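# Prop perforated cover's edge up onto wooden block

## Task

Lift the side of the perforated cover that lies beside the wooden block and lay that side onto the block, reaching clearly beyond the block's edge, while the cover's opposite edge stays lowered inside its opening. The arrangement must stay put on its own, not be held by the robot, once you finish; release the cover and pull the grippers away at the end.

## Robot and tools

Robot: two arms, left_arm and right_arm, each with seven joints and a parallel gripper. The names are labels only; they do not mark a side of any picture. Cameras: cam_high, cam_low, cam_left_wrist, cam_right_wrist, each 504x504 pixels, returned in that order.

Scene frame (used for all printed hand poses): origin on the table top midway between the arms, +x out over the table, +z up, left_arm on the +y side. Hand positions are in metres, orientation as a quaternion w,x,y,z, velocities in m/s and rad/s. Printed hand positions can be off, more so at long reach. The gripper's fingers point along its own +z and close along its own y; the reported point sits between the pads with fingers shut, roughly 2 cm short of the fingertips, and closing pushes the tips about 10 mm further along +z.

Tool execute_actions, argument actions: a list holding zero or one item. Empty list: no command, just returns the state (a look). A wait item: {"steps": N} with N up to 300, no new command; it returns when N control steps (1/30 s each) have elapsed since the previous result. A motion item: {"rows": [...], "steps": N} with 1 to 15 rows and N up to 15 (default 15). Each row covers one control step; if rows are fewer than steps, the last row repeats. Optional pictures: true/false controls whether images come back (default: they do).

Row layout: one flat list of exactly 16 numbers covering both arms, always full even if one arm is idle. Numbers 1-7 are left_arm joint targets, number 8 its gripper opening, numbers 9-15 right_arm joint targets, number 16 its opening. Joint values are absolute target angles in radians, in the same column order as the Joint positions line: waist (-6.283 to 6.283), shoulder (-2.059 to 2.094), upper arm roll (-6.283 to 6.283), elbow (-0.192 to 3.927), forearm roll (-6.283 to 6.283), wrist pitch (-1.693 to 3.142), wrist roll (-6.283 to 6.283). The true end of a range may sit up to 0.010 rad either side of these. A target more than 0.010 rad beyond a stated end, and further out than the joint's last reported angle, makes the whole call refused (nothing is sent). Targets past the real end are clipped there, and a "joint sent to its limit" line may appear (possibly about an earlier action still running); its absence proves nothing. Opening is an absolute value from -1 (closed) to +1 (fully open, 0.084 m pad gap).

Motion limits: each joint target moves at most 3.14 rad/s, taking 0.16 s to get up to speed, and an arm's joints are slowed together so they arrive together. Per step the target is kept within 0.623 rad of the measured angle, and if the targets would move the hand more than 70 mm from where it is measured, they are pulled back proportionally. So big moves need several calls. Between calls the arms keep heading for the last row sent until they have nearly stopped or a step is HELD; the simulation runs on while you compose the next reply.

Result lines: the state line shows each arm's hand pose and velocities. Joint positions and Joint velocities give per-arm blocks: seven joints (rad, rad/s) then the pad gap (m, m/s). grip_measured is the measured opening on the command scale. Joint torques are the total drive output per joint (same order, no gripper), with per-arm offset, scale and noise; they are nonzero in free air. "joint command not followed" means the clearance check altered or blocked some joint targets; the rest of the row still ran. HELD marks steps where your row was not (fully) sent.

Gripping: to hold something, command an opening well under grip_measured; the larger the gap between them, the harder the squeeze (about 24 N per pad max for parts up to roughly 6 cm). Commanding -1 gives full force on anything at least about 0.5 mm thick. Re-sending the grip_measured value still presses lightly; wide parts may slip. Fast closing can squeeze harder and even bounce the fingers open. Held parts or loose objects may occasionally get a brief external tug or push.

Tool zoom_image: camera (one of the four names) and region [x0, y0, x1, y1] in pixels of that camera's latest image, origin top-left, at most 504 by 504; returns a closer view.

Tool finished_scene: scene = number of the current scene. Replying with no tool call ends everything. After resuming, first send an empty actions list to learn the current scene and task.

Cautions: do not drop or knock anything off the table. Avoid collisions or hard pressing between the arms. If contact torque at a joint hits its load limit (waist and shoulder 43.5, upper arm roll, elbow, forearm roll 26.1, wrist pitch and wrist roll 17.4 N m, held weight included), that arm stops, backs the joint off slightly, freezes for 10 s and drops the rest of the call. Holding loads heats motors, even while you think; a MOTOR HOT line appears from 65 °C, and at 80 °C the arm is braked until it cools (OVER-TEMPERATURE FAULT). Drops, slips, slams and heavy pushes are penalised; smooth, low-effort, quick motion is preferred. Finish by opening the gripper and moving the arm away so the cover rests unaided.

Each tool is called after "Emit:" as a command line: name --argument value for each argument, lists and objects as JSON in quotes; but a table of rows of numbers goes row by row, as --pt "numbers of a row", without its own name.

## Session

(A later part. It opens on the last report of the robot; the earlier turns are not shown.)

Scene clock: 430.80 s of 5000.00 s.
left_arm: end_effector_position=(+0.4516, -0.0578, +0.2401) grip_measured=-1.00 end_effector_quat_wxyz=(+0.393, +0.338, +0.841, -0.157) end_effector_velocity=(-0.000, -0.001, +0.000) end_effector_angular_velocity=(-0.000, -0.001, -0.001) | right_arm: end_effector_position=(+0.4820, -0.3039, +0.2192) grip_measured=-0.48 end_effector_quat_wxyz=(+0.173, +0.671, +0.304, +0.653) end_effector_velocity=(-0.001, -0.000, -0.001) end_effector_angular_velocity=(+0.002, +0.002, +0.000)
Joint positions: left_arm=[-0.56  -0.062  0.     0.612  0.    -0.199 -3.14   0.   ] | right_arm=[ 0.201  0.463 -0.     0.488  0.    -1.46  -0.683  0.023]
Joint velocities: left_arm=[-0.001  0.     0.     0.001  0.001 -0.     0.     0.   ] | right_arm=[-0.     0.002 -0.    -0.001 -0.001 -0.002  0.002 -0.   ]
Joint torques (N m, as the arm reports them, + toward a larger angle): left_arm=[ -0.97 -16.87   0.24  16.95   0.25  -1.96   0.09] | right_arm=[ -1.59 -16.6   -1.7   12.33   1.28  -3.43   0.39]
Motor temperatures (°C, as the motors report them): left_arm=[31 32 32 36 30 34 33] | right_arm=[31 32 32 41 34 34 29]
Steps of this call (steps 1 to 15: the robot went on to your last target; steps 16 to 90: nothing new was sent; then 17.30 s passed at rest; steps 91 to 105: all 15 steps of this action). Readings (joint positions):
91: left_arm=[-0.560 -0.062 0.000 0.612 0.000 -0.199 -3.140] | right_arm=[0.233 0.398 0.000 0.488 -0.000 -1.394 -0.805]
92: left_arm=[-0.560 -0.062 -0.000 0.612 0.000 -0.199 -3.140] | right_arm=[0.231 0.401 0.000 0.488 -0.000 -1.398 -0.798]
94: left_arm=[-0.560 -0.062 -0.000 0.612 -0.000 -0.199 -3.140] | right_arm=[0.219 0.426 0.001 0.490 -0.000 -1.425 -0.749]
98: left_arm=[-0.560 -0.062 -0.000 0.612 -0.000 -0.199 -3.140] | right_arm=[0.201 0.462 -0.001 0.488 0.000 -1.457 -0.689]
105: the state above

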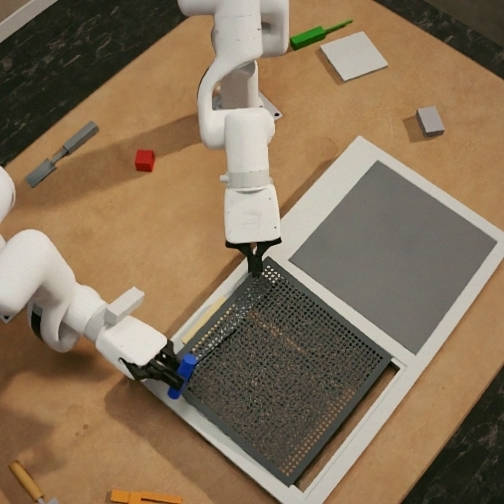

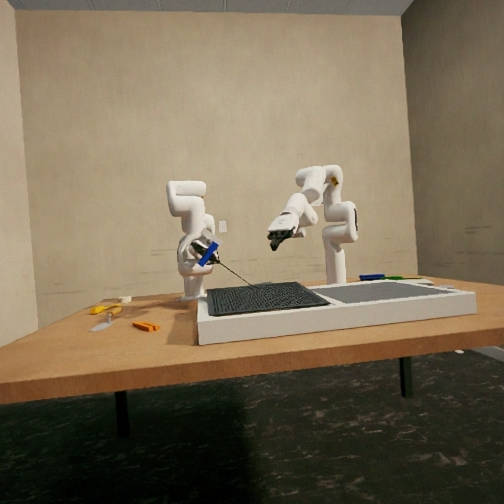

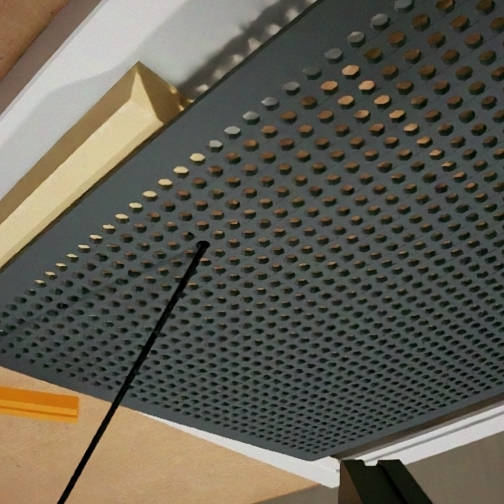

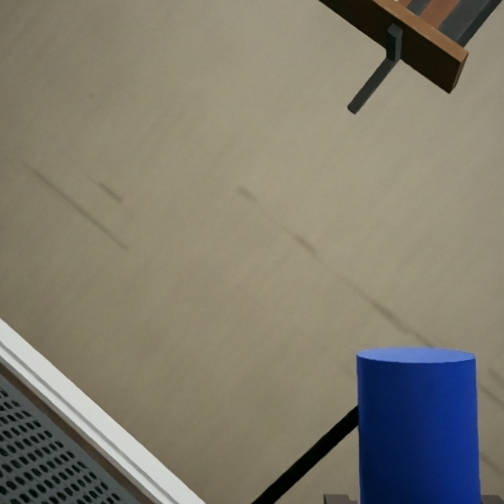

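Emit:
execute_actions --actions '[{"rows":[[-0.56,-0.062,0,0.612,0,-0.199,-3.14,-1,0.1768,0.5369,0,0.4937,0,-1.5267,-0.561,-1]],"steps":15}]'

Emit:
zoom_image --camera "cam_left_wrist" --region '[165,200,245,280]'

Scene clock: 447.47 s of 5000.00 s.
left_arm: end_effector_position=(+0.4516, -0.0578, +0.2401) grip_measured=-1.00 end_effector_quat_wxyz=(+0.393, +0.338, +0.841, -0.157) end_effector_velocity=(+0.001, +0.001, +0.000) end_effector_angular_velocity=(+0.000, +0.000, +0.001) | right_arm: end_effector_position=(+0.4780, -0.3174, +0.2006) grip_measured=-0.48 end_effector_quat_wxyz=(+0.141, +0.692, +0.254, +0.661) end_effector_velocity=(-0.000, +0.000, +0.000) end_effector_angular_velocity=(+0.002, -0.000, +0.000)
Joint positions: left_arm=[-0.56  -0.062 -0.     0.612  0.    -0.199 -3.14   0.   ] | right_arm=[ 0.177  0.536 -0.     0.494  0.    -1.527 -0.561  0.023]
Joint velocities: left_arm=[ 0.001 -0.     0.     0.     0.     0.001 -0.     0.   ] | right_arm=[ 0.001 -0.     0.    -0.001  0.001 -0.001  0.002  0.   ]
Joint torques (N m, as the arm reports them, + toward a larger angle): left_arm=[ -0.54 -16.76   0.46  17.27   0.13  -1.85  -0.14] | right_arm=[  0.6  -15.01   0.67   8.76   0.04  -2.13   0.29]
Motor temperatures (°C, as the motors report them): left_arm=[31 32 32 36 30 34 33] | right_arm=[31 32 32 40 34 33 29]
Steps of this call (steps 1 to 15: the robot went on to your last target; steps 16 to 90: nothing new was sent; then 13.17 s passed at rest; steps 91 to 105: all 15 steps of this action). Readings (joint positions):
91: left_arm=[-0.560 -0.062 -0.000 0.612 -0.000 -0.199 -3.140] | right_arm=[0.201 0.464 -0.000 0.488 0.000 -1.460 -0.683]
92: left_arm=[-0.560 -0.062 0.000 0.612 0.000 -0.199 -3.140] | right_arm=[0.200 0.467 0.000 0.488 -0.000 -1.464 -0.676]
94: left_arm=[-0.560 -0.062 -0.000 0.612 -0.000 -0.199 -3.140] | right_arm=[0.190 0.495 0.000 0.492 0.000 -1.491 -0.627]
98: left_arm=[-0.560 -0.062 0.000 0.612 0.000 -0.199 -3.140] | right_arm=[0.177 0.535 -0.001 0.493 0.001 -1.524 -0.567]
105: the state above

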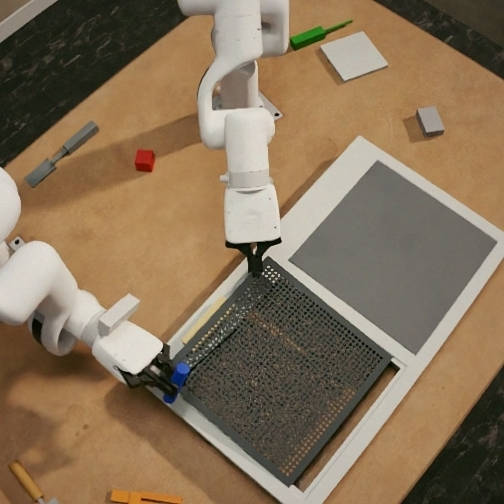

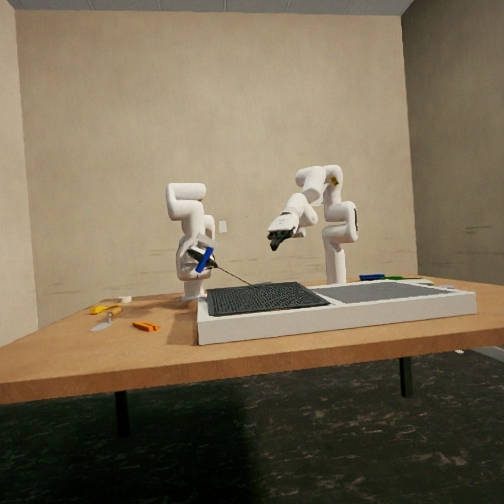

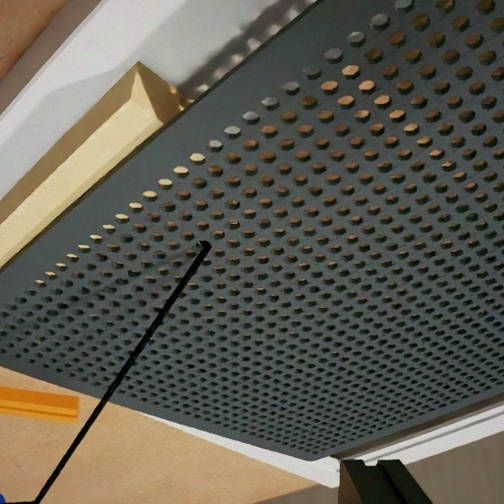

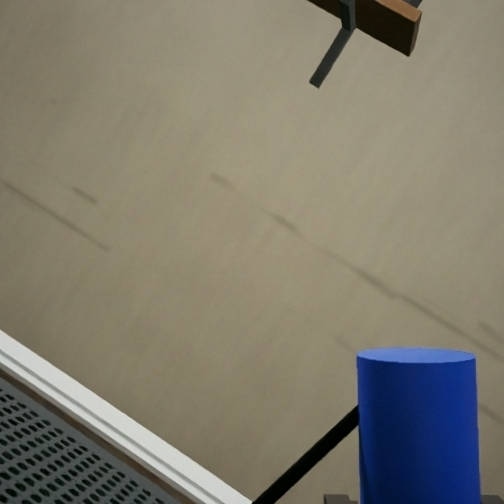

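Region (165, 200, 245, 280) of cam_left_wrist's 504x504 image, scaled by 6.300, with more detail than that image has.

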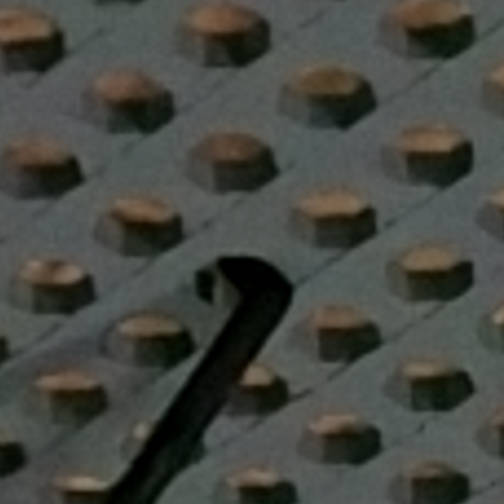

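Emit:
execute_actions --actions '[{"rows":[[-0.56,-0.062,0,0.612,0,-0.199,-3.14,-1,0.177,0.530,0,0.4924,0,-1.5211,-0.561,-1],[-0.56,-0.062,0,0.612,0,-0.199,-3.14,-1,0.179,0.523,0,0.491,0,-1.5155,-0.561,-1],[-0.56,-0.062,0,0.612,0,-0.199,-3.14,-1,0.181,0.5164,0,0.4897,0,-1.5102,-0.561,-1],[-0.56,-0.062,0,0.612,0,-0.199,-3.14,-1,0.183,0.5095,0,0.4883,0,-1.5047,-0.561,-1],[-0.56,-0.062,0,0.612,0,-0.199,-3.14,-1,0.185,0.5027,0,0.487,0,-1.4992,-0.561,-1],[-0.56,-0.062,0,0.612,0,-0.199,-3.14,-1,0.187,0.496,0,0.4858,0,-1.4937,-0.561,-1],[-0.56,-0.062,0,0.612,0,-0.199,-3.14,-1,0.189,0.489,0,0.4847,0,-1.488,-0.561,-1],[-0.56,-0.062,0,0.612,0,-0.199,-3.14,-1,0.191,0.482,0,0.4835,0,-1.482,-0.561,-1],[-0.56,-0.062,0,0.612,0,-0.199,-3.14,-1,0.193,0.4755,0,0.4823,0,-1.4767,-0.561,-1],[-0.56,-0.062,0,0.612,0,-0.199,-3.14,-1,0.1952,0.4685,0,0.4812,0,-1.471,-0.561,-1],[-0.56,-0.062,0,0.612,0,-0.199,-3.14,-1,0.1974,0.4617,0,0.48,0,-1.465,-0.561,-1]],"steps":15}]'

Scene clock: 466.77 s of 5000.00 s.
left_arm: end_effector_position=(+0.4516, -0.0578, +0.2401) grip_measured=-1.00 end_effector_quat_wxyz=(+0.393, +0.338, +0.841, -0.157) end_effector_velocity=(-0.000, -0.001, +0.000) end_effector_angular_velocity=(-0.000, -0.001, -0.001) | right_arm: end_effector_position=(+0.4797, -0.3053, +0.2183) grip_measured=-0.48 end_effector_quat_wxyz=(+0.133, +0.689, +0.261, +0.663) end_effector_velocity=(+0.001, +0.003, +0.010) end_effector_angular_velocity=(-0.004, +0.004, +0.005)
Joint positions: left_arm=[-0.56  -0.062  0.     0.612 -0.    -0.199 -3.14   0.   ] | right_arm=[ 0.197  0.464  0.001  0.481 -0.001 -1.467 -0.561  0.023]
Joint velocities: left_arm=[-0.001  0.     0.     0.     0.    -0.001 -0.     0.   ] | right_arm=[ 0.013 -0.046 -0.006 -0.009  0.002  0.041 -0.    -0.   ]
Joint torques (N m, as the arm reports them, + toward a larger angle): left_arm=[ -0.48 -16.82   0.15  17.38   0.08  -1.66  -0.2 ] | right_arm=[ -0.97 -14.22  -0.75   9.69   0.74  -2.46   0.09]
Motor temperatures (°C, as the motors report them): left_arm=[31 32 32 36 30 34 33] | right_arm=[31 32 32 40 34 33 29]
Steps of this call (steps 1 to 15: the robot went on to your last target; steps 16 to 90: nothing new was sent; then 15.80 s passed at rest; steps 91 to 105: all 15 steps of this action). Readings (joint positions):
91: left_arm=[-0.560 -0.062 0.000 0.612 0.000 -0.199 -3.140] | right_arm=[0.177 0.537 0.000 0.494 -0.000 -1.527 -0.561]
92: left_arm=[-0.560 -0.062 -0.000 0.612 0.000 -0.199 -3.140] | right_arm=[0.177 0.535 0.000 0.493 -0.000 -1.525 -0.561]
94: left_arm=[-0.560 -0.062 0.000 0.612 0.000 -0.199 -3.140] | right_arm=[0.178 0.528 0.000 0.491 -0.000 -1.518 -0.561]
98: left_arm=[-0.560 -0.062 -0.000 0.612 0.000 -0.199 -3.140] | right_arm=[0.186 0.503 0.001 0.487 -0.000 -1.499 -0.561]
105: the state above

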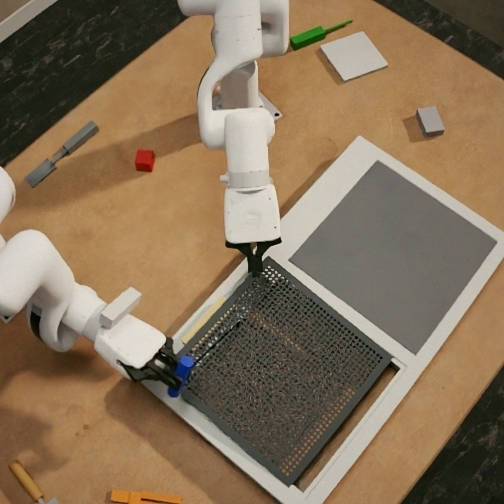

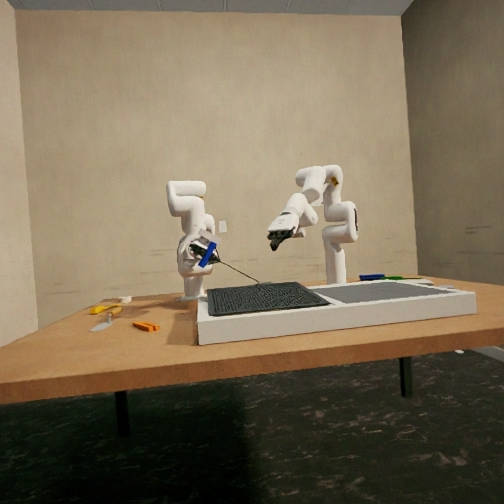

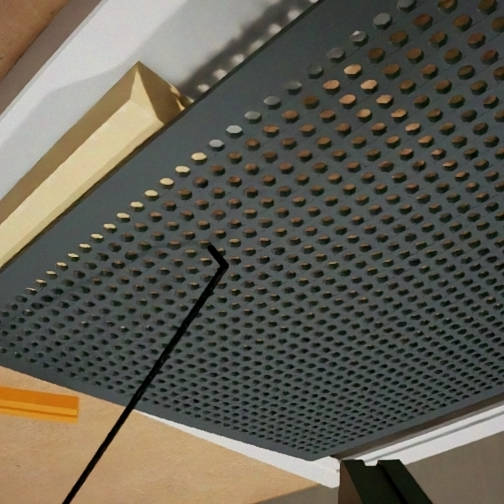

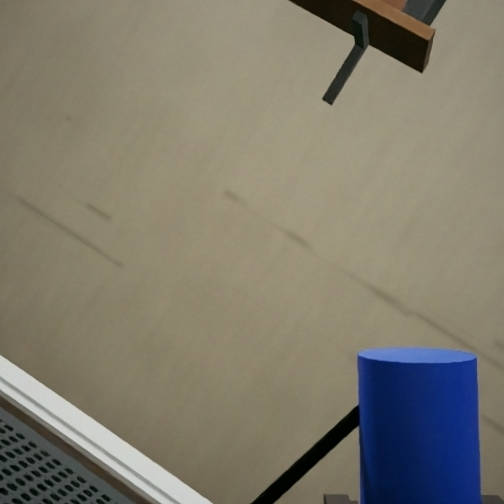

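Out. Return the hook.

Emit:
execute_actions --actions '[{"rows":[[0.1,-0.062,0,0.612,0,-0.199,-3.14,-1,0.2,0.38,0,0.47,0,-1.39,-0.561,-1]],"steps":12}]' --pictures false

Emit:
execute_actions --actions '[{"rows":[[0.1,-0.062,0,0.612,0,-0.199,-3.14,-1,0.18,0,0,0.8,0,-0.5,-0.3,-1]],"steps":15}]' --pictures false

Emit:
execute_actions --actions '[{"rows":[[0.1,-0.062,0,0.612,0,-0.199,-3.14,-1,0.113,-0.25,0,0.92,0,1.17,0.055,-1]],"steps":15}]' --pictures false

Emit:
execute_actions --actions '[{"steps":15}]' --pictures false

Emit:
execute_actions --actions '[{"rows":[[0.1,-0.062,0,0.612,0,-0.199,-3.14,-1,0.113,-0.45,0,0.45,0,0.9,0.055,-1]],"steps":15}]'

Scene clock: 483.03 s of 5000.00 s.
left_arm: end_effector_position=(+0.5463, +0.0770, +0.2402) grip_measured=-1.00 end_effector_quat_wxyz=(+0.412, +0.208, +0.882, -0.096) end_effector_velocity=(+0.222, +0.447, +0.000) end_effector_angular_velocity=(-0.001, +0.001, +0.909) | right_arm: end_effector_position=(+0.4837, -0.3040, +0.2380) grip_measured=-0.48 end_effector_quat_wxyz=(+0.132, +0.690, +0.263, +0.661) end_effector_velocity=(-0.000, +0.001, -0.003) end_effector_angular_velocity=(-0.001, +0.010, +0.001)
Joint positions: left_arm=[-0.26  -0.062  0.001  0.612 -0.    -0.199 -3.14   0.   ] | right_arm=[ 0.2    0.381  0.     0.47  -0.    -1.39  -0.561  0.023]
Joint velocities: left_arm=[ 0.898 -0.001  0.01  -0.    -0.001  0.001  0.     0.   ] | right_arm=[ 0.001  0.001  0.001 -0.002 -0.     0.008  0.     0.   ]
Joint torques (N m, as the arm reports them, + toward a larger angle): left_arm=[ -0.84 -16.42   0.21  16.85   0.04  -1.8   -0.41] | right_arm=[ -0.66 -14.78  -0.58  11.63   0.68  -2.47   0.06]
Motor temperatures (°C, as the motors report them): left_arm=[31 32 32 36 30 34 33] | right_arm=[31 32 32 40 34 33 29]
Steps of this call (steps 1 to 15: the robot went on to your last target; steps 16 to 90: nothing new was sent; then 12.87 s passed at rest; steps 91 to 102: all 12 steps of this action). Readings (joint positions):
91: left_arm=[-0.560 -0.062 -0.000 0.612 0.000 -0.199 -3.140] | right_arm=[0.197 0.461 0.000 0.480 0.000 -1.465 -0.561]
92: left_arm=[-0.555 -0.062 -0.002 0.612 0.000 -0.199 -3.140] | right_arm=[0.198 0.457 -0.000 0.479 0.000 -1.458 -0.561]
94: left_arm=[-0.506 -0.062 -0.007 0.612 0.001 -0.199 -3.140] | right_arm=[0.199 0.419 0.000 0.473 0.000 -1.423 -0.561]
98: left_arm=[-0.379 -0.062 0.001 0.612 -0.000 -0.199 -3.140] | right_arm=[0.200 0.381 -0.000 0.472 -0.000 -1.394 -0.561]
102: the state above

Scene clock: 483.53 s of 5000.00 s.
left_arm: end_effector_position=(+0.6008, +0.2653, +0.2400) grip_measured=-1.00 end_effector_quat_wxyz=(+0.422, +0.048, +0.905, -0.022) end_effector_velocity=(-0.002, -0.019, +0.002) end_effector_angular_velocity=(+0.009, -0.005, -0.040) | right_arm: end_effector_position=(+0.5728, -0.3001, +0.3687) grip_measured=-0.48 end_effector_quat_wxyz=(+0.057, +0.759, +0.186, +0.622) end_effector_velocity=(+0.080, -0.013, +0.282) end_effector_angular_velocity=(+0.351, +0.540, -0.136)
Joint positions: left_arm=[ 0.097 -0.062  0.001  0.612 -0.    -0.199 -3.14   0.   ] | right_arm=[ 0.182  0.045 -0.     0.762  0.    -0.631 -0.332  0.023]
Joint velocities: left_arm=[ 0.027 -0.002 -0.06   0.001  0.01  -0.001 -0.     0.   ] | right_arm=[-0.036 -0.681 -0.003  0.602  0.002  1.765  0.436 -0.   ]
Joint torques (N m, as the arm reports them, + toward a larger angle): left_arm=[ -2.37 -17.18  -0.21  17.11   0.2   -1.68  -0.25] | right_arm=[-0.36 -9.63 -0.21 15.75  0.59 -3.28 -0.26]
Motor temperatures (°C, as the motors report them): left_arm=[31 32 32 36 30 34 33] | right_arm=[31 32 32 40 34 33 29]
Steps of this call (steps 1 to 15: all 15 steps of this action). Readings (joint positions):
1: left_arm=[-0.230 -0.062 0.001 0.612 -0.000 -0.199 -3.140] | right_arm=[0.200 0.380 0.000 0.470 -0.000 -1.390 -0.561]
2: left_arm=[-0.201 -0.062 0.001 0.612 -0.000 -0.199 -3.140] | right_arm=[0.200 0.377 0.000 0.472 -0.000 -1.383 -0.558]
4: left_arm=[-0.141 -0.062 0.001 0.612 -0.000 -0.199 -3.140] | right_arm=[0.198 0.346 0.000 0.498 -0.000 -1.323 -0.533]
8: left_arm=[-0.022 -0.062 0.000 0.612 -0.000 -0.199 -3.140] | right_arm=[0.192 0.235 -0.000 0.598 0.000 -1.129 -0.461]
15: the state above

Scene clock: 484.03 s of 5000.00 s.
left_arm: end_effector_position=(+0.6010, +0.2657, +0.2401) grip_measured=-1.00 end_effector_quat_wxyz=(+0.422, +0.047, +0.905, -0.021) end_effector_velocity=(+0.000, +0.001, +0.000) end_effector_angular_velocity=(+0.000, -0.001, +0.003) | right_arm: end_effector_position=(+0.5002, -0.3461, +0.3315) grip_measured=-0.48 end_effector_quat_wxyz=(-0.017, +0.953, +0.024, +0.302) end_effector_velocity=(-0.306, -0.027, -0.373) end_effector_angular_velocity=(-0.109, +1.854, -0.069)
Joint positions: left_arm=[ 0.1   -0.062 -0.     0.612  0.    -0.199 -3.14   0.   ] | right_arm=[ 0.117 -0.235  0.     0.91   0.     0.532  0.033  0.023]
Joint velocities: left_arm=[ 0.002  0.     0.001  0.001  0.    -0.     0.     0.   ] | right_arm=[-0.009 -0.029  0.007  0.004 -0.     1.89   0.081  0.   ]
Joint torques (N m, as the arm reports them, + toward a larger angle): left_arm=[ -0.58 -16.42   0.13  17.17   0.05  -1.63  -0.39] | right_arm=[ -0.95 -13.16  -0.66  27.53   0.73  -3.22   0.08]
Motor temperatures (°C, as the motors report them): left_arm=[31 32 32 36 30 34 33] | right_arm=[31 32 32 40 34 33 29]
Steps of this call (steps 1 to 15: all 15 steps of this action). Readings (joint positions):
1: left_arm=[0.098 -0.062 -0.000 0.612 0.000 -0.199 -3.140] | right_arm=[0.181 0.025 -0.000 0.780 0.000 -0.579 -0.319]
2: left_arm=[0.098 -0.062 -0.002 0.612 0.000 -0.199 -3.140] | right_arm=[0.180 0.007 -0.000 0.794 0.000 -0.531 -0.304]
4: left_arm=[0.098 -0.062 -0.002 0.612 0.000 -0.199 -3.140] | right_arm=[0.171 -0.041 0.002 0.818 -0.000 -0.403 -0.243]
8: left_arm=[0.099 -0.062 -0.001 0.612 0.000 -0.199 -3.140] | right_arm=[0.134 -0.176 -0.002 0.888 0.000 -0.029 -0.058]
15: the state above

Scene clock: 484.53 s of 5000.00 s.
left_arm: end_effector_position=(+0.6010, +0.2659, +0.2401) grip_measured=-1.00 end_effector_quat_wxyz=(+0.422, +0.047, +0.905, -0.021) end_effector_velocity=(+0.000, -0.000, +0.001) end_effector_angular_velocity=(-0.000, -0.002, -0.001) | right_arm: end_effector_position=(+0.3681, -0.3586, +0.2506) grip_measured=-0.48 end_effector_quat_wxyz=(-0.000, +1.000, +0.012, +0.002) end_effector_velocity=(-0.007, -0.001, +0.002) end_effector_angular_velocity=(-0.002, +0.027, -0.003)
Joint positions: left_arm=[ 0.1   -0.062 -0.     0.612  0.    -0.199 -3.14   0.   ] | right_arm=[ 0.113 -0.25   0.     0.921  0.     1.167  0.055  0.023]
Joint velocities: left_arm=[-0.001  0.    -0.     0.001 -0.    -0.001 -0.     0.   ] | right_arm=[-0.001 -0.003 -0.     0.01  -0.     0.04   0.002  0.   ]
Joint torques (N m, as the arm reports them, + toward a larger angle): left_arm=[ -0.83 -17.26   0.55  16.73   0.36  -1.87  -0.27] | right_arm=[ -0.55 -10.69  -0.2   24.3    0.79  -1.94   0.09]
Motor temperatures (°C, as the motors report them): left_arm=[31 32 32 36 30 34 33] | right_arm=[31 32 32 40 34 33 29]
Steps of this call (steps 1 to 15: the robot went on to your last target). Readings (joint positions):
1: left_arm=[0.100 -0.062 -0.000 0.612 0.000 -0.199 -3.140] | right_arm=[0.117 -0.236 0.000 0.911 0.000 0.595 0.035]
2: left_arm=[0.100 -0.062 -0.000 0.612 0.000 -0.199 -3.140] | right_arm=[0.116 -0.237 0.000 0.912 0.000 0.658 0.038]
4: left_arm=[0.100 -0.062 -0.000 0.612 0.000 -0.199 -3.140] | right_arm=[0.115 -0.240 0.000 0.914 -0.000 0.784 0.042]
8: left_arm=[0.100 -0.062 -0.000 0.612 0.000 -0.199 -3.140] | right_arm=[0.114 -0.246 0.000 0.917 -0.000 1.030 0.050]
15: the state above

Scene clock: 485.03 s of 5000.00 s.
left_arm: end_effector_position=(+0.6010, +0.2659, +0.2401) grip_measured=-1.00 end_effector_quat_wxyz=(+0.422, +0.047, +0.905, -0.021) end_effector_velocity=(+0.000, -0.000, +0.000) end_effector_angular_velocity=(+0.000, -0.001, -0.001) | right_arm: end_effector_position=(+0.2796, -0.3656, +0.1502) grip_measured=-0.48 end_effector_quat_wxyz=(+0.000, +1.000, +0.012, -0.002) end_effector_velocity=(+0.016, +0.002, +0.011) end_effector_angular_velocity=(+0.009, -0.108, +0.000)
Joint positions: left_arm=[ 0.1   -0.062 -0.     0.612  0.    -0.199 -3.14   0.   ] | right_arm=[ 0.113 -0.447 -0.     0.454 -0.     0.905  0.055  0.023]
Joint velocities: left_arm=[-0.     0.    -0.     0.     0.    -0.001  0.     0.   ] | right_arm=[ 0.    -0.049  0.001 -0.027  0.001 -0.087  0.     0.   ]
Joint torques (N m, as the arm reports them, + toward a larger angle): left_arm=[ -0.62 -16.41   0.31  17.26  -0.06  -1.56  -0.32] | right_arm=[-0.52 -6.21 -0.09 25.48  0.75 -1.87  0.11]
Motor temperatures (°C, as the motors report them): left_arm=[31 32 32 36 30 34 33] | right_arm=[31 32 32 40 34 33 29]
Steps of this call (steps 1 to 15: all 15 steps of this action). Readings (joint positions):
1: left_arm=[0.100 -0.062 -0.000 0.612 0.000 -0.199 -3.140] | right_arm=[0.113 -0.250 0.000 0.921 0.000 1.167 0.055]
2: left_arm=[0.100 -0.062 -0.000 0.612 0.000 -0.199 -3.140] | right_arm=[0.113 -0.253 0.000 0.916 0.000 1.164 0.055]
4: left_arm=[0.100 -0.062 -0.000 0.612 0.000 -0.199 -3.140] | right_arm=[0.113 -0.278 0.000 0.863 0.000 1.129 0.055]
8: left_arm=[0.100 -0.062 -0.000 0.612 -0.000 -0.199 -3.140] | right_arm=[0.113 -0.365 -0.000 0.647 -0.000 1.014 0.055]
15: the state above

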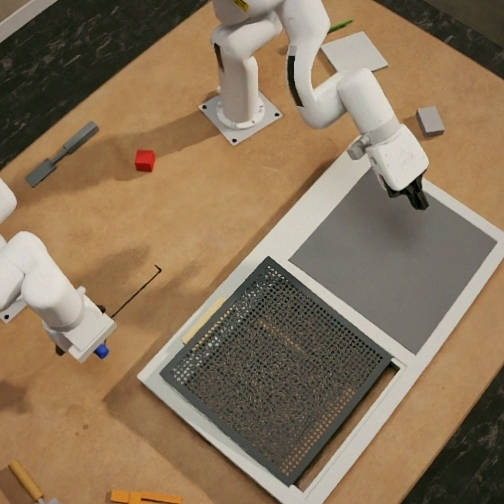

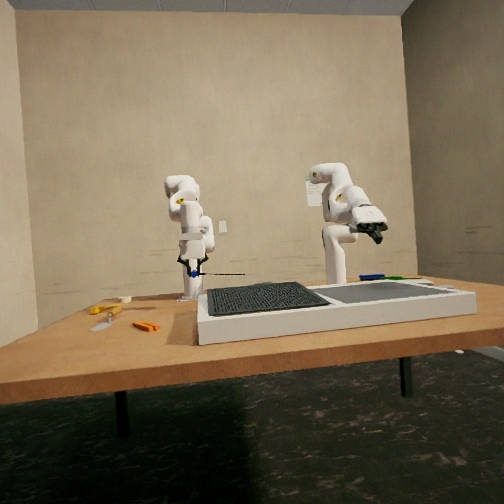

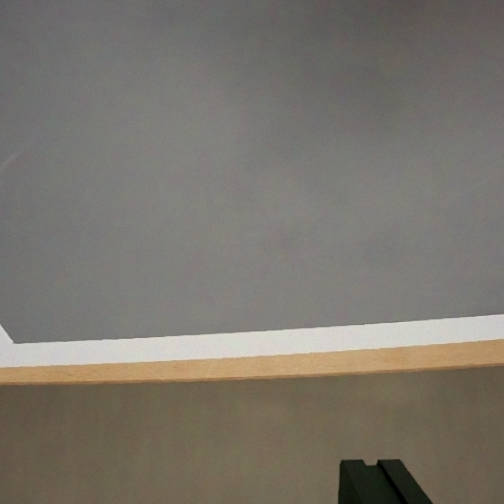

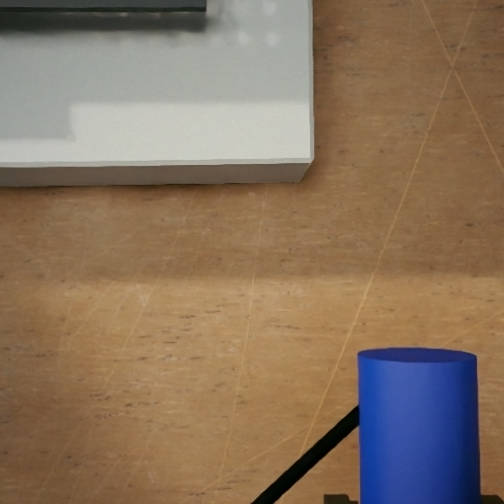

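Emit:
execute_actions --actions '[{"rows":[[0.1,-0.062,0,0.612,0,-0.199,-3.14,-1,0.113,-0.13,0,0.352,0,0.482,0.055,-1]],"steps":13}]' --pictures false

Emit:
execute_actions --actions '[{"rows":[[0.1,-0.062,0,0.612,0,-0.199,-3.14,-1,0.113,-0.115,0,0.351,0,0.466,0.055,-1],[0.1,-0.062,0,0.612,0,-0.199,-3.14,-1,0.113,-0.1,0,0.35,0,0.45,0.055,-1],[0.1,-0.062,0,0.612,0,-0.199,-3.14,-1,0.113,-0.085,0,0.349,0,0.434,0.055,-1],[0.1,-0.062,0,0.612,0,-0.199,-3.14,-1,0.113,-0.07,0,0.347,0,0.417,0.055,-1],[0.1,-0.062,0,0.612,0,-0.199,-3.14,-1,0.113,-0.06,0,0.346,0,0.406,0.055,-1],[0.1,-0.062,0,0.612,0,-0.199,-3.14,-1,0.113,-0.05,0,0.346,0,0.396,0.055,-1],[0.1,-0.062,0,0.612,0,-0.199,-3.14,-1,0.113,-0.04,0,0.345,0,0.385,0.055,-1]],"steps":13}]' --pictures false

Emit:
execute_actions --actions '[{"rows":[[0.1,-0.062,0,0.612,0,-0.199,-3.14,-1,0.113,-0.04,0,0.345,0,0.385,0.055,-0.1]],"steps":15}]' --pictures false

Emit:
execute_actions --actions '[{"rows":[[0.1,-0.062,0,0.612,0,-0.199,-3.14,-1,0.113,-0.45,0,0.45,0,0.9,0.055,-0.1]],"steps":15}]'

Scene clock: 506.77 s of 5000.00 s.
left_arm: end_effector_position=(+0.6010, +0.2659, +0.2401) grip_measured=-1.00 end_effector_quat_wxyz=(+0.422, +0.047, +0.905, -0.021) end_effector_velocity=(+0.000, +0.000, -0.000) end_effector_angular_velocity=(-0.000, +0.000, +0.001) | right_arm: end_effector_position=(+0.2822, -0.3654, +0.0450) grip_measured=-0.48 end_effector_quat_wxyz=(+0.000, +1.000, +0.012, -0.004) end_effector_velocity=(+0.045, +0.002, +0.003) end_effector_angular_velocity=(+0.011, -0.140, -0.004)
Joint positions: left_arm=[ 0.1   -0.062  0.     0.612 -0.    -0.199 -3.14   0.   ] | right_arm=[ 0.113 -0.133  0.     0.35  -0.     0.492  0.055  0.023]
Joint velocities: left_arm=[ 0.  0.  0.  0. -0.  0.  0.  0.] | right_arm=[-0.002  0.06  -0.003  0.03  -0.001 -0.17   0.     0.   ]
Joint torques (N m, as the arm reports them, + toward a larger angle): left_arm=[ -1.14 -16.67   0.49  16.73   0.12  -1.94  -0.22] | right_arm=[ -0.59 -11.92  -0.39  20.21   0.76  -1.78   0.04]
Motor temperatures (°C, as the motors report them): left_arm=[31 32 32 36 30 34 33] | right_arm=[31 31 32 43 34 33 29]
Steps of this call (steps 1 to 15: the robot went on to your last target; steps 16 to 90: nothing new was sent; then 18.30 s passed at rest; steps 91 to 103: all 13 steps of this action). Readings (joint positions):
91: left_arm=[0.100 -0.062 -0.000 0.612 0.000 -0.199 -3.140] | right_arm=[0.113 -0.450 -0.000 0.450 -0.000 0.900 0.055]
92: left_arm=[0.100 -0.062 -0.000 0.612 -0.000 -0.199 -3.140] | right_arm=[0.113 -0.446 -0.000 0.449 0.000 0.892 0.055]
94: left_arm=[0.100 -0.062 -0.000 0.612 -0.000 -0.199 -3.140] | right_arm=[0.113 -0.404 -0.000 0.440 0.000 0.831 0.055]
98: left_arm=[0.100 -0.062 -0.000 0.612 -0.000 -0.199 -3.140] | right_arm=[0.113 -0.229 0.000 0.381 -0.000 0.615 0.055]
103: the state above

Scene clock: 507.20 s of 5000.00 s.
left_arm: end_effector_position=(+0.6010, +0.2659, +0.2401) grip_measured=-1.00 end_effector_quat_wxyz=(+0.422, +0.047, +0.905, -0.021) end_effector_velocity=(+0.000, -0.000, +0.000) end_effector_angular_velocity=(-0.000, -0.001, -0.000) | right_arm: end_effector_position=(+0.2848, -0.3653, +0.0226) grip_measured=-0.48 end_effector_quat_wxyz=(-0.000, +1.000, +0.012, +0.000) end_effector_velocity=(+0.005, +0.001, -0.002) end_effector_angular_velocity=(+0.000, -0.016, +0.007)
Joint positions: left_arm=[ 0.1   -0.062 -0.     0.612 -0.    -0.199 -3.14   0.   ] | right_arm=[ 0.113 -0.042 -0.     0.345  0.     0.387  0.055  0.023]
Joint velocities: left_arm=[-0.001 -0.    -0.     0.    -0.    -0.001 -0.     0.   ] | right_arm=[ 0.     0.015  0.002  0.004 -0.003 -0.028 -0.002  0.   ]
Joint torques (N m, as the arm reports them, + toward a larger angle): left_arm=[  0.14 -16.14   0.09  17.31   0.34  -1.96  -0.14] | right_arm=[ -0.28 -10.19  -0.26  15.78   0.69  -1.9    0.1 ]
Motor temperatures (°C, as the motors report them): left_arm=[31 32 32 36 30 34 33] | right_arm=[31 31 32 43 34 33 29]
Steps of this call (steps 1 to 13: all 13 steps of this action). Readings (joint positions):
1: left_arm=[0.100 -0.062 -0.000 0.612 -0.000 -0.199 -3.140] | right_arm=[0.113 -0.132 0.000 0.352 -0.000 0.487 0.055]
2: left_arm=[0.100 -0.062 -0.000 0.612 -0.000 -0.199 -3.140] | right_arm=[0.113 -0.129 -0.000 0.353 0.000 0.481 0.055]
4: left_arm=[0.100 -0.062 -0.000 0.612 -0.000 -0.199 -3.140] | right_arm=[0.113 -0.114 -0.000 0.354 0.000 0.461 0.055]
8: left_arm=[0.100 -0.062 0.000 0.612 0.000 -0.199 -3.140] | right_arm=[0.113 -0.064 -0.000 0.347 0.000 0.410 0.055]
13: the state above

Scene clock: 507.70 s of 5000.00 s.
left_arm: end_effector_position=(+0.6010, +0.2659, +0.2401) grip_measured=-1.00 end_effector_quat_wxyz=(+0.422, +0.047, +0.905, -0.021) end_effector_velocity=(+0.000, +0.001, -0.000) end_effector_angular_velocity=(+0.000, +0.001, +0.001) | right_arm: end_effector_position=(+0.2845, -0.3652, +0.0221) grip_measured=-0.11 end_effector_quat_wxyz=(-0.000, +1.000, +0.012, +0.000) end_effector_velocity=(-0.000, -0.000, -0.000) end_effector_angular_velocity=(+0.000, +0.002, -0.002)
Joint positions: left_arm=[ 0.1   -0.062 -0.     0.612  0.    -0.199 -3.14   0.   ] | right_arm=[ 0.113 -0.04   0.     0.345 -0.     0.385  0.055  0.039]
Joint velocities: left_arm=[ 0.001  0.     0.     0.     0.     0.001 -0.     0.   ] | right_arm=[-0.001  0.001  0.    -0.     0.001  0.001  0.     0.   ]
Joint torques (N m, as the arm reports them, + toward a larger angle): left_arm=[ -0.82 -16.6    0.19  16.63  -0.06  -1.79  -0.47] | right_arm=[ -0.76 -10.01  -0.27  16.15   0.7   -1.85  -0.04]
Motor temperatures (°C, as the motors report them): left_arm=[31 32 32 36 30 34 33] | right_arm=[31 31 32 43 34 33 29]
Steps of this call (steps 1 to 15: all 15 steps of this action). Readings (joint positions):
1: left_arm=[0.100 -0.062 -0.000 0.612 0.000 -0.199 -3.140] | right_arm=[0.113 -0.041 -0.000 0.346 0.000 0.386 0.055]
2: left_arm=[0.100 -0.062 -0.000 0.612 -0.000 -0.199 -3.140] | right_arm=[0.113 -0.041 0.000 0.346 -0.000 0.386 0.055]
4: left_arm=[0.100 -0.062 -0.000 0.612 -0.000 -0.199 -3.140] | right_arm=[0.113 -0.041 0.000 0.345 -0.000 0.385 0.055]
8: left_arm=[0.100 -0.062 -0.000 0.612 0.000 -0.199 -3.140] | right_arm=[0.113 -0.040 0.000 0.345 -0.000 0.385 0.055]
15: the state above

Scene clock: 508.20 s of 5000.00 s.
left_arm: end_effector_position=(+0.6010, +0.2659, +0.2401) grip_measured=-1.00 end_effector_quat_wxyz=(+0.422, +0.047, +0.905, -0.021) end_effector_velocity=(+0.000, -0.000, +0.000) end_effector_angular_velocity=(+0.000, -0.001, -0.001) | right_arm: end_effector_position=(+0.2812, -0.3655, +0.1497) grip_measured=-0.11 end_effector_quat_wxyz=(-0.000, +1.000, +0.012, +0.002) end_effector_velocity=(-0.045, -0.002, -0.012) end_effector_angular_velocity=(-0.012, +0.133, +0.004)
Joint positions: left_arm=[ 0.1   -0.062  0.     0.612 -0.    -0.199 -3.14   0.   ] | right_arm=[ 0.113 -0.447 -0.     0.45   0.     0.892  0.055  0.039]
Joint velocities: left_arm=[-0.    -0.     0.     0.     0.001 -0.     0.     0.   ] | right_arm=[ 0.001 -0.044  0.004 -0.037  0.     0.14   0.    -0.   ]
Joint torques (N m, as the arm reports them, + toward a larger angle): left_arm=[ -0.52 -16.76   0.37  17.45   0.29  -1.77  -0.06] | right_arm=[-0.59 -4.43 -0.05 21.38  0.77 -2.13  0.04]
Motor temperatures (°C, as the motors report them): left_arm=[31 32 32 36 30 34 33] | right_arm=[31 31 32 43 34 33 29]
Steps of this call (steps 1 to 15: all 15 steps of this action). Readings (joint positions):
1: left_arm=[0.100 -0.062 0.000 0.612 0.000 -0.199 -3.140] | right_arm=[0.113 -0.040 0.000 0.345 -0.000 0.385 0.055]
2: left_arm=[0.100 -0.062 -0.000 0.612 -0.000 -0.199 -3.140] | right_arm=[0.113 -0.044 0.000 0.346 -0.000 0.393 0.055]
4: left_arm=[0.100 -0.062 -0.000 0.612 0.000 -0.199 -3.140] | right_arm=[0.113 -0.088 0.000 0.354 -0.000 0.454 0.055]
8: left_arm=[0.100 -0.062 -0.000 0.612 0.000 -0.199 -3.140] | right_arm=[0.113 -0.274 -0.000 0.408 0.000 0.677 0.055]
15: the state above

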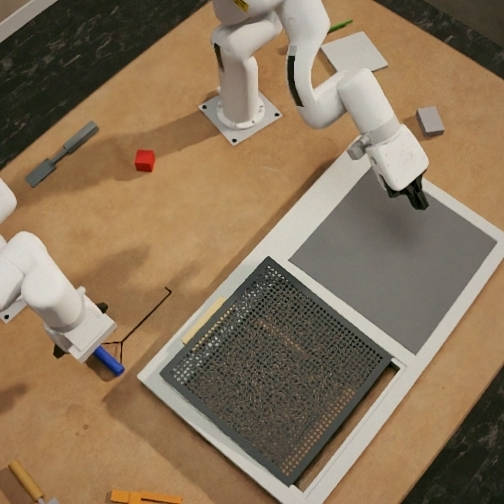

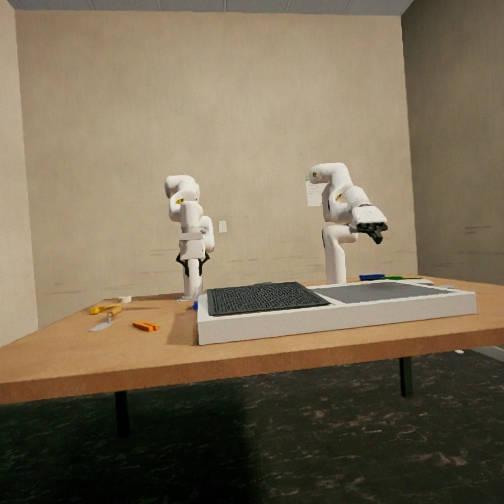

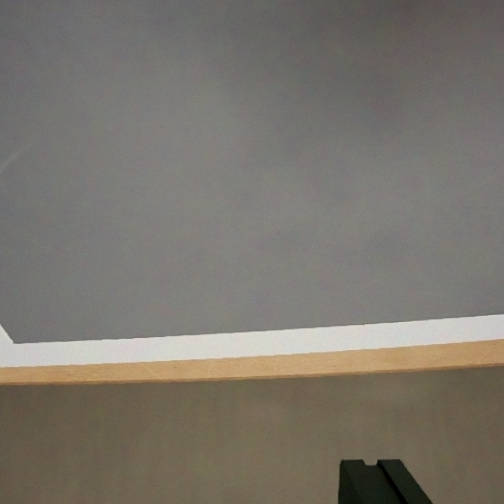

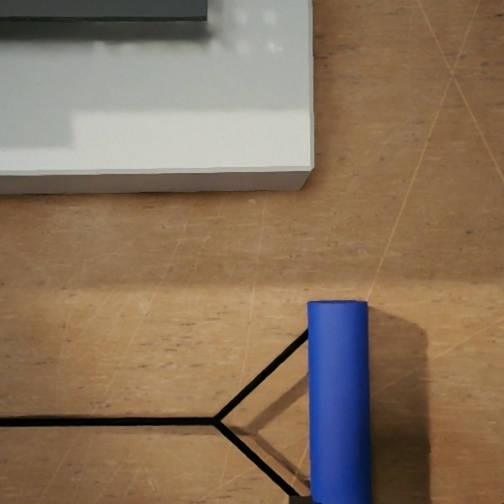

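Emit:
finished_scene --scene 2

The scene is finished: the task was done.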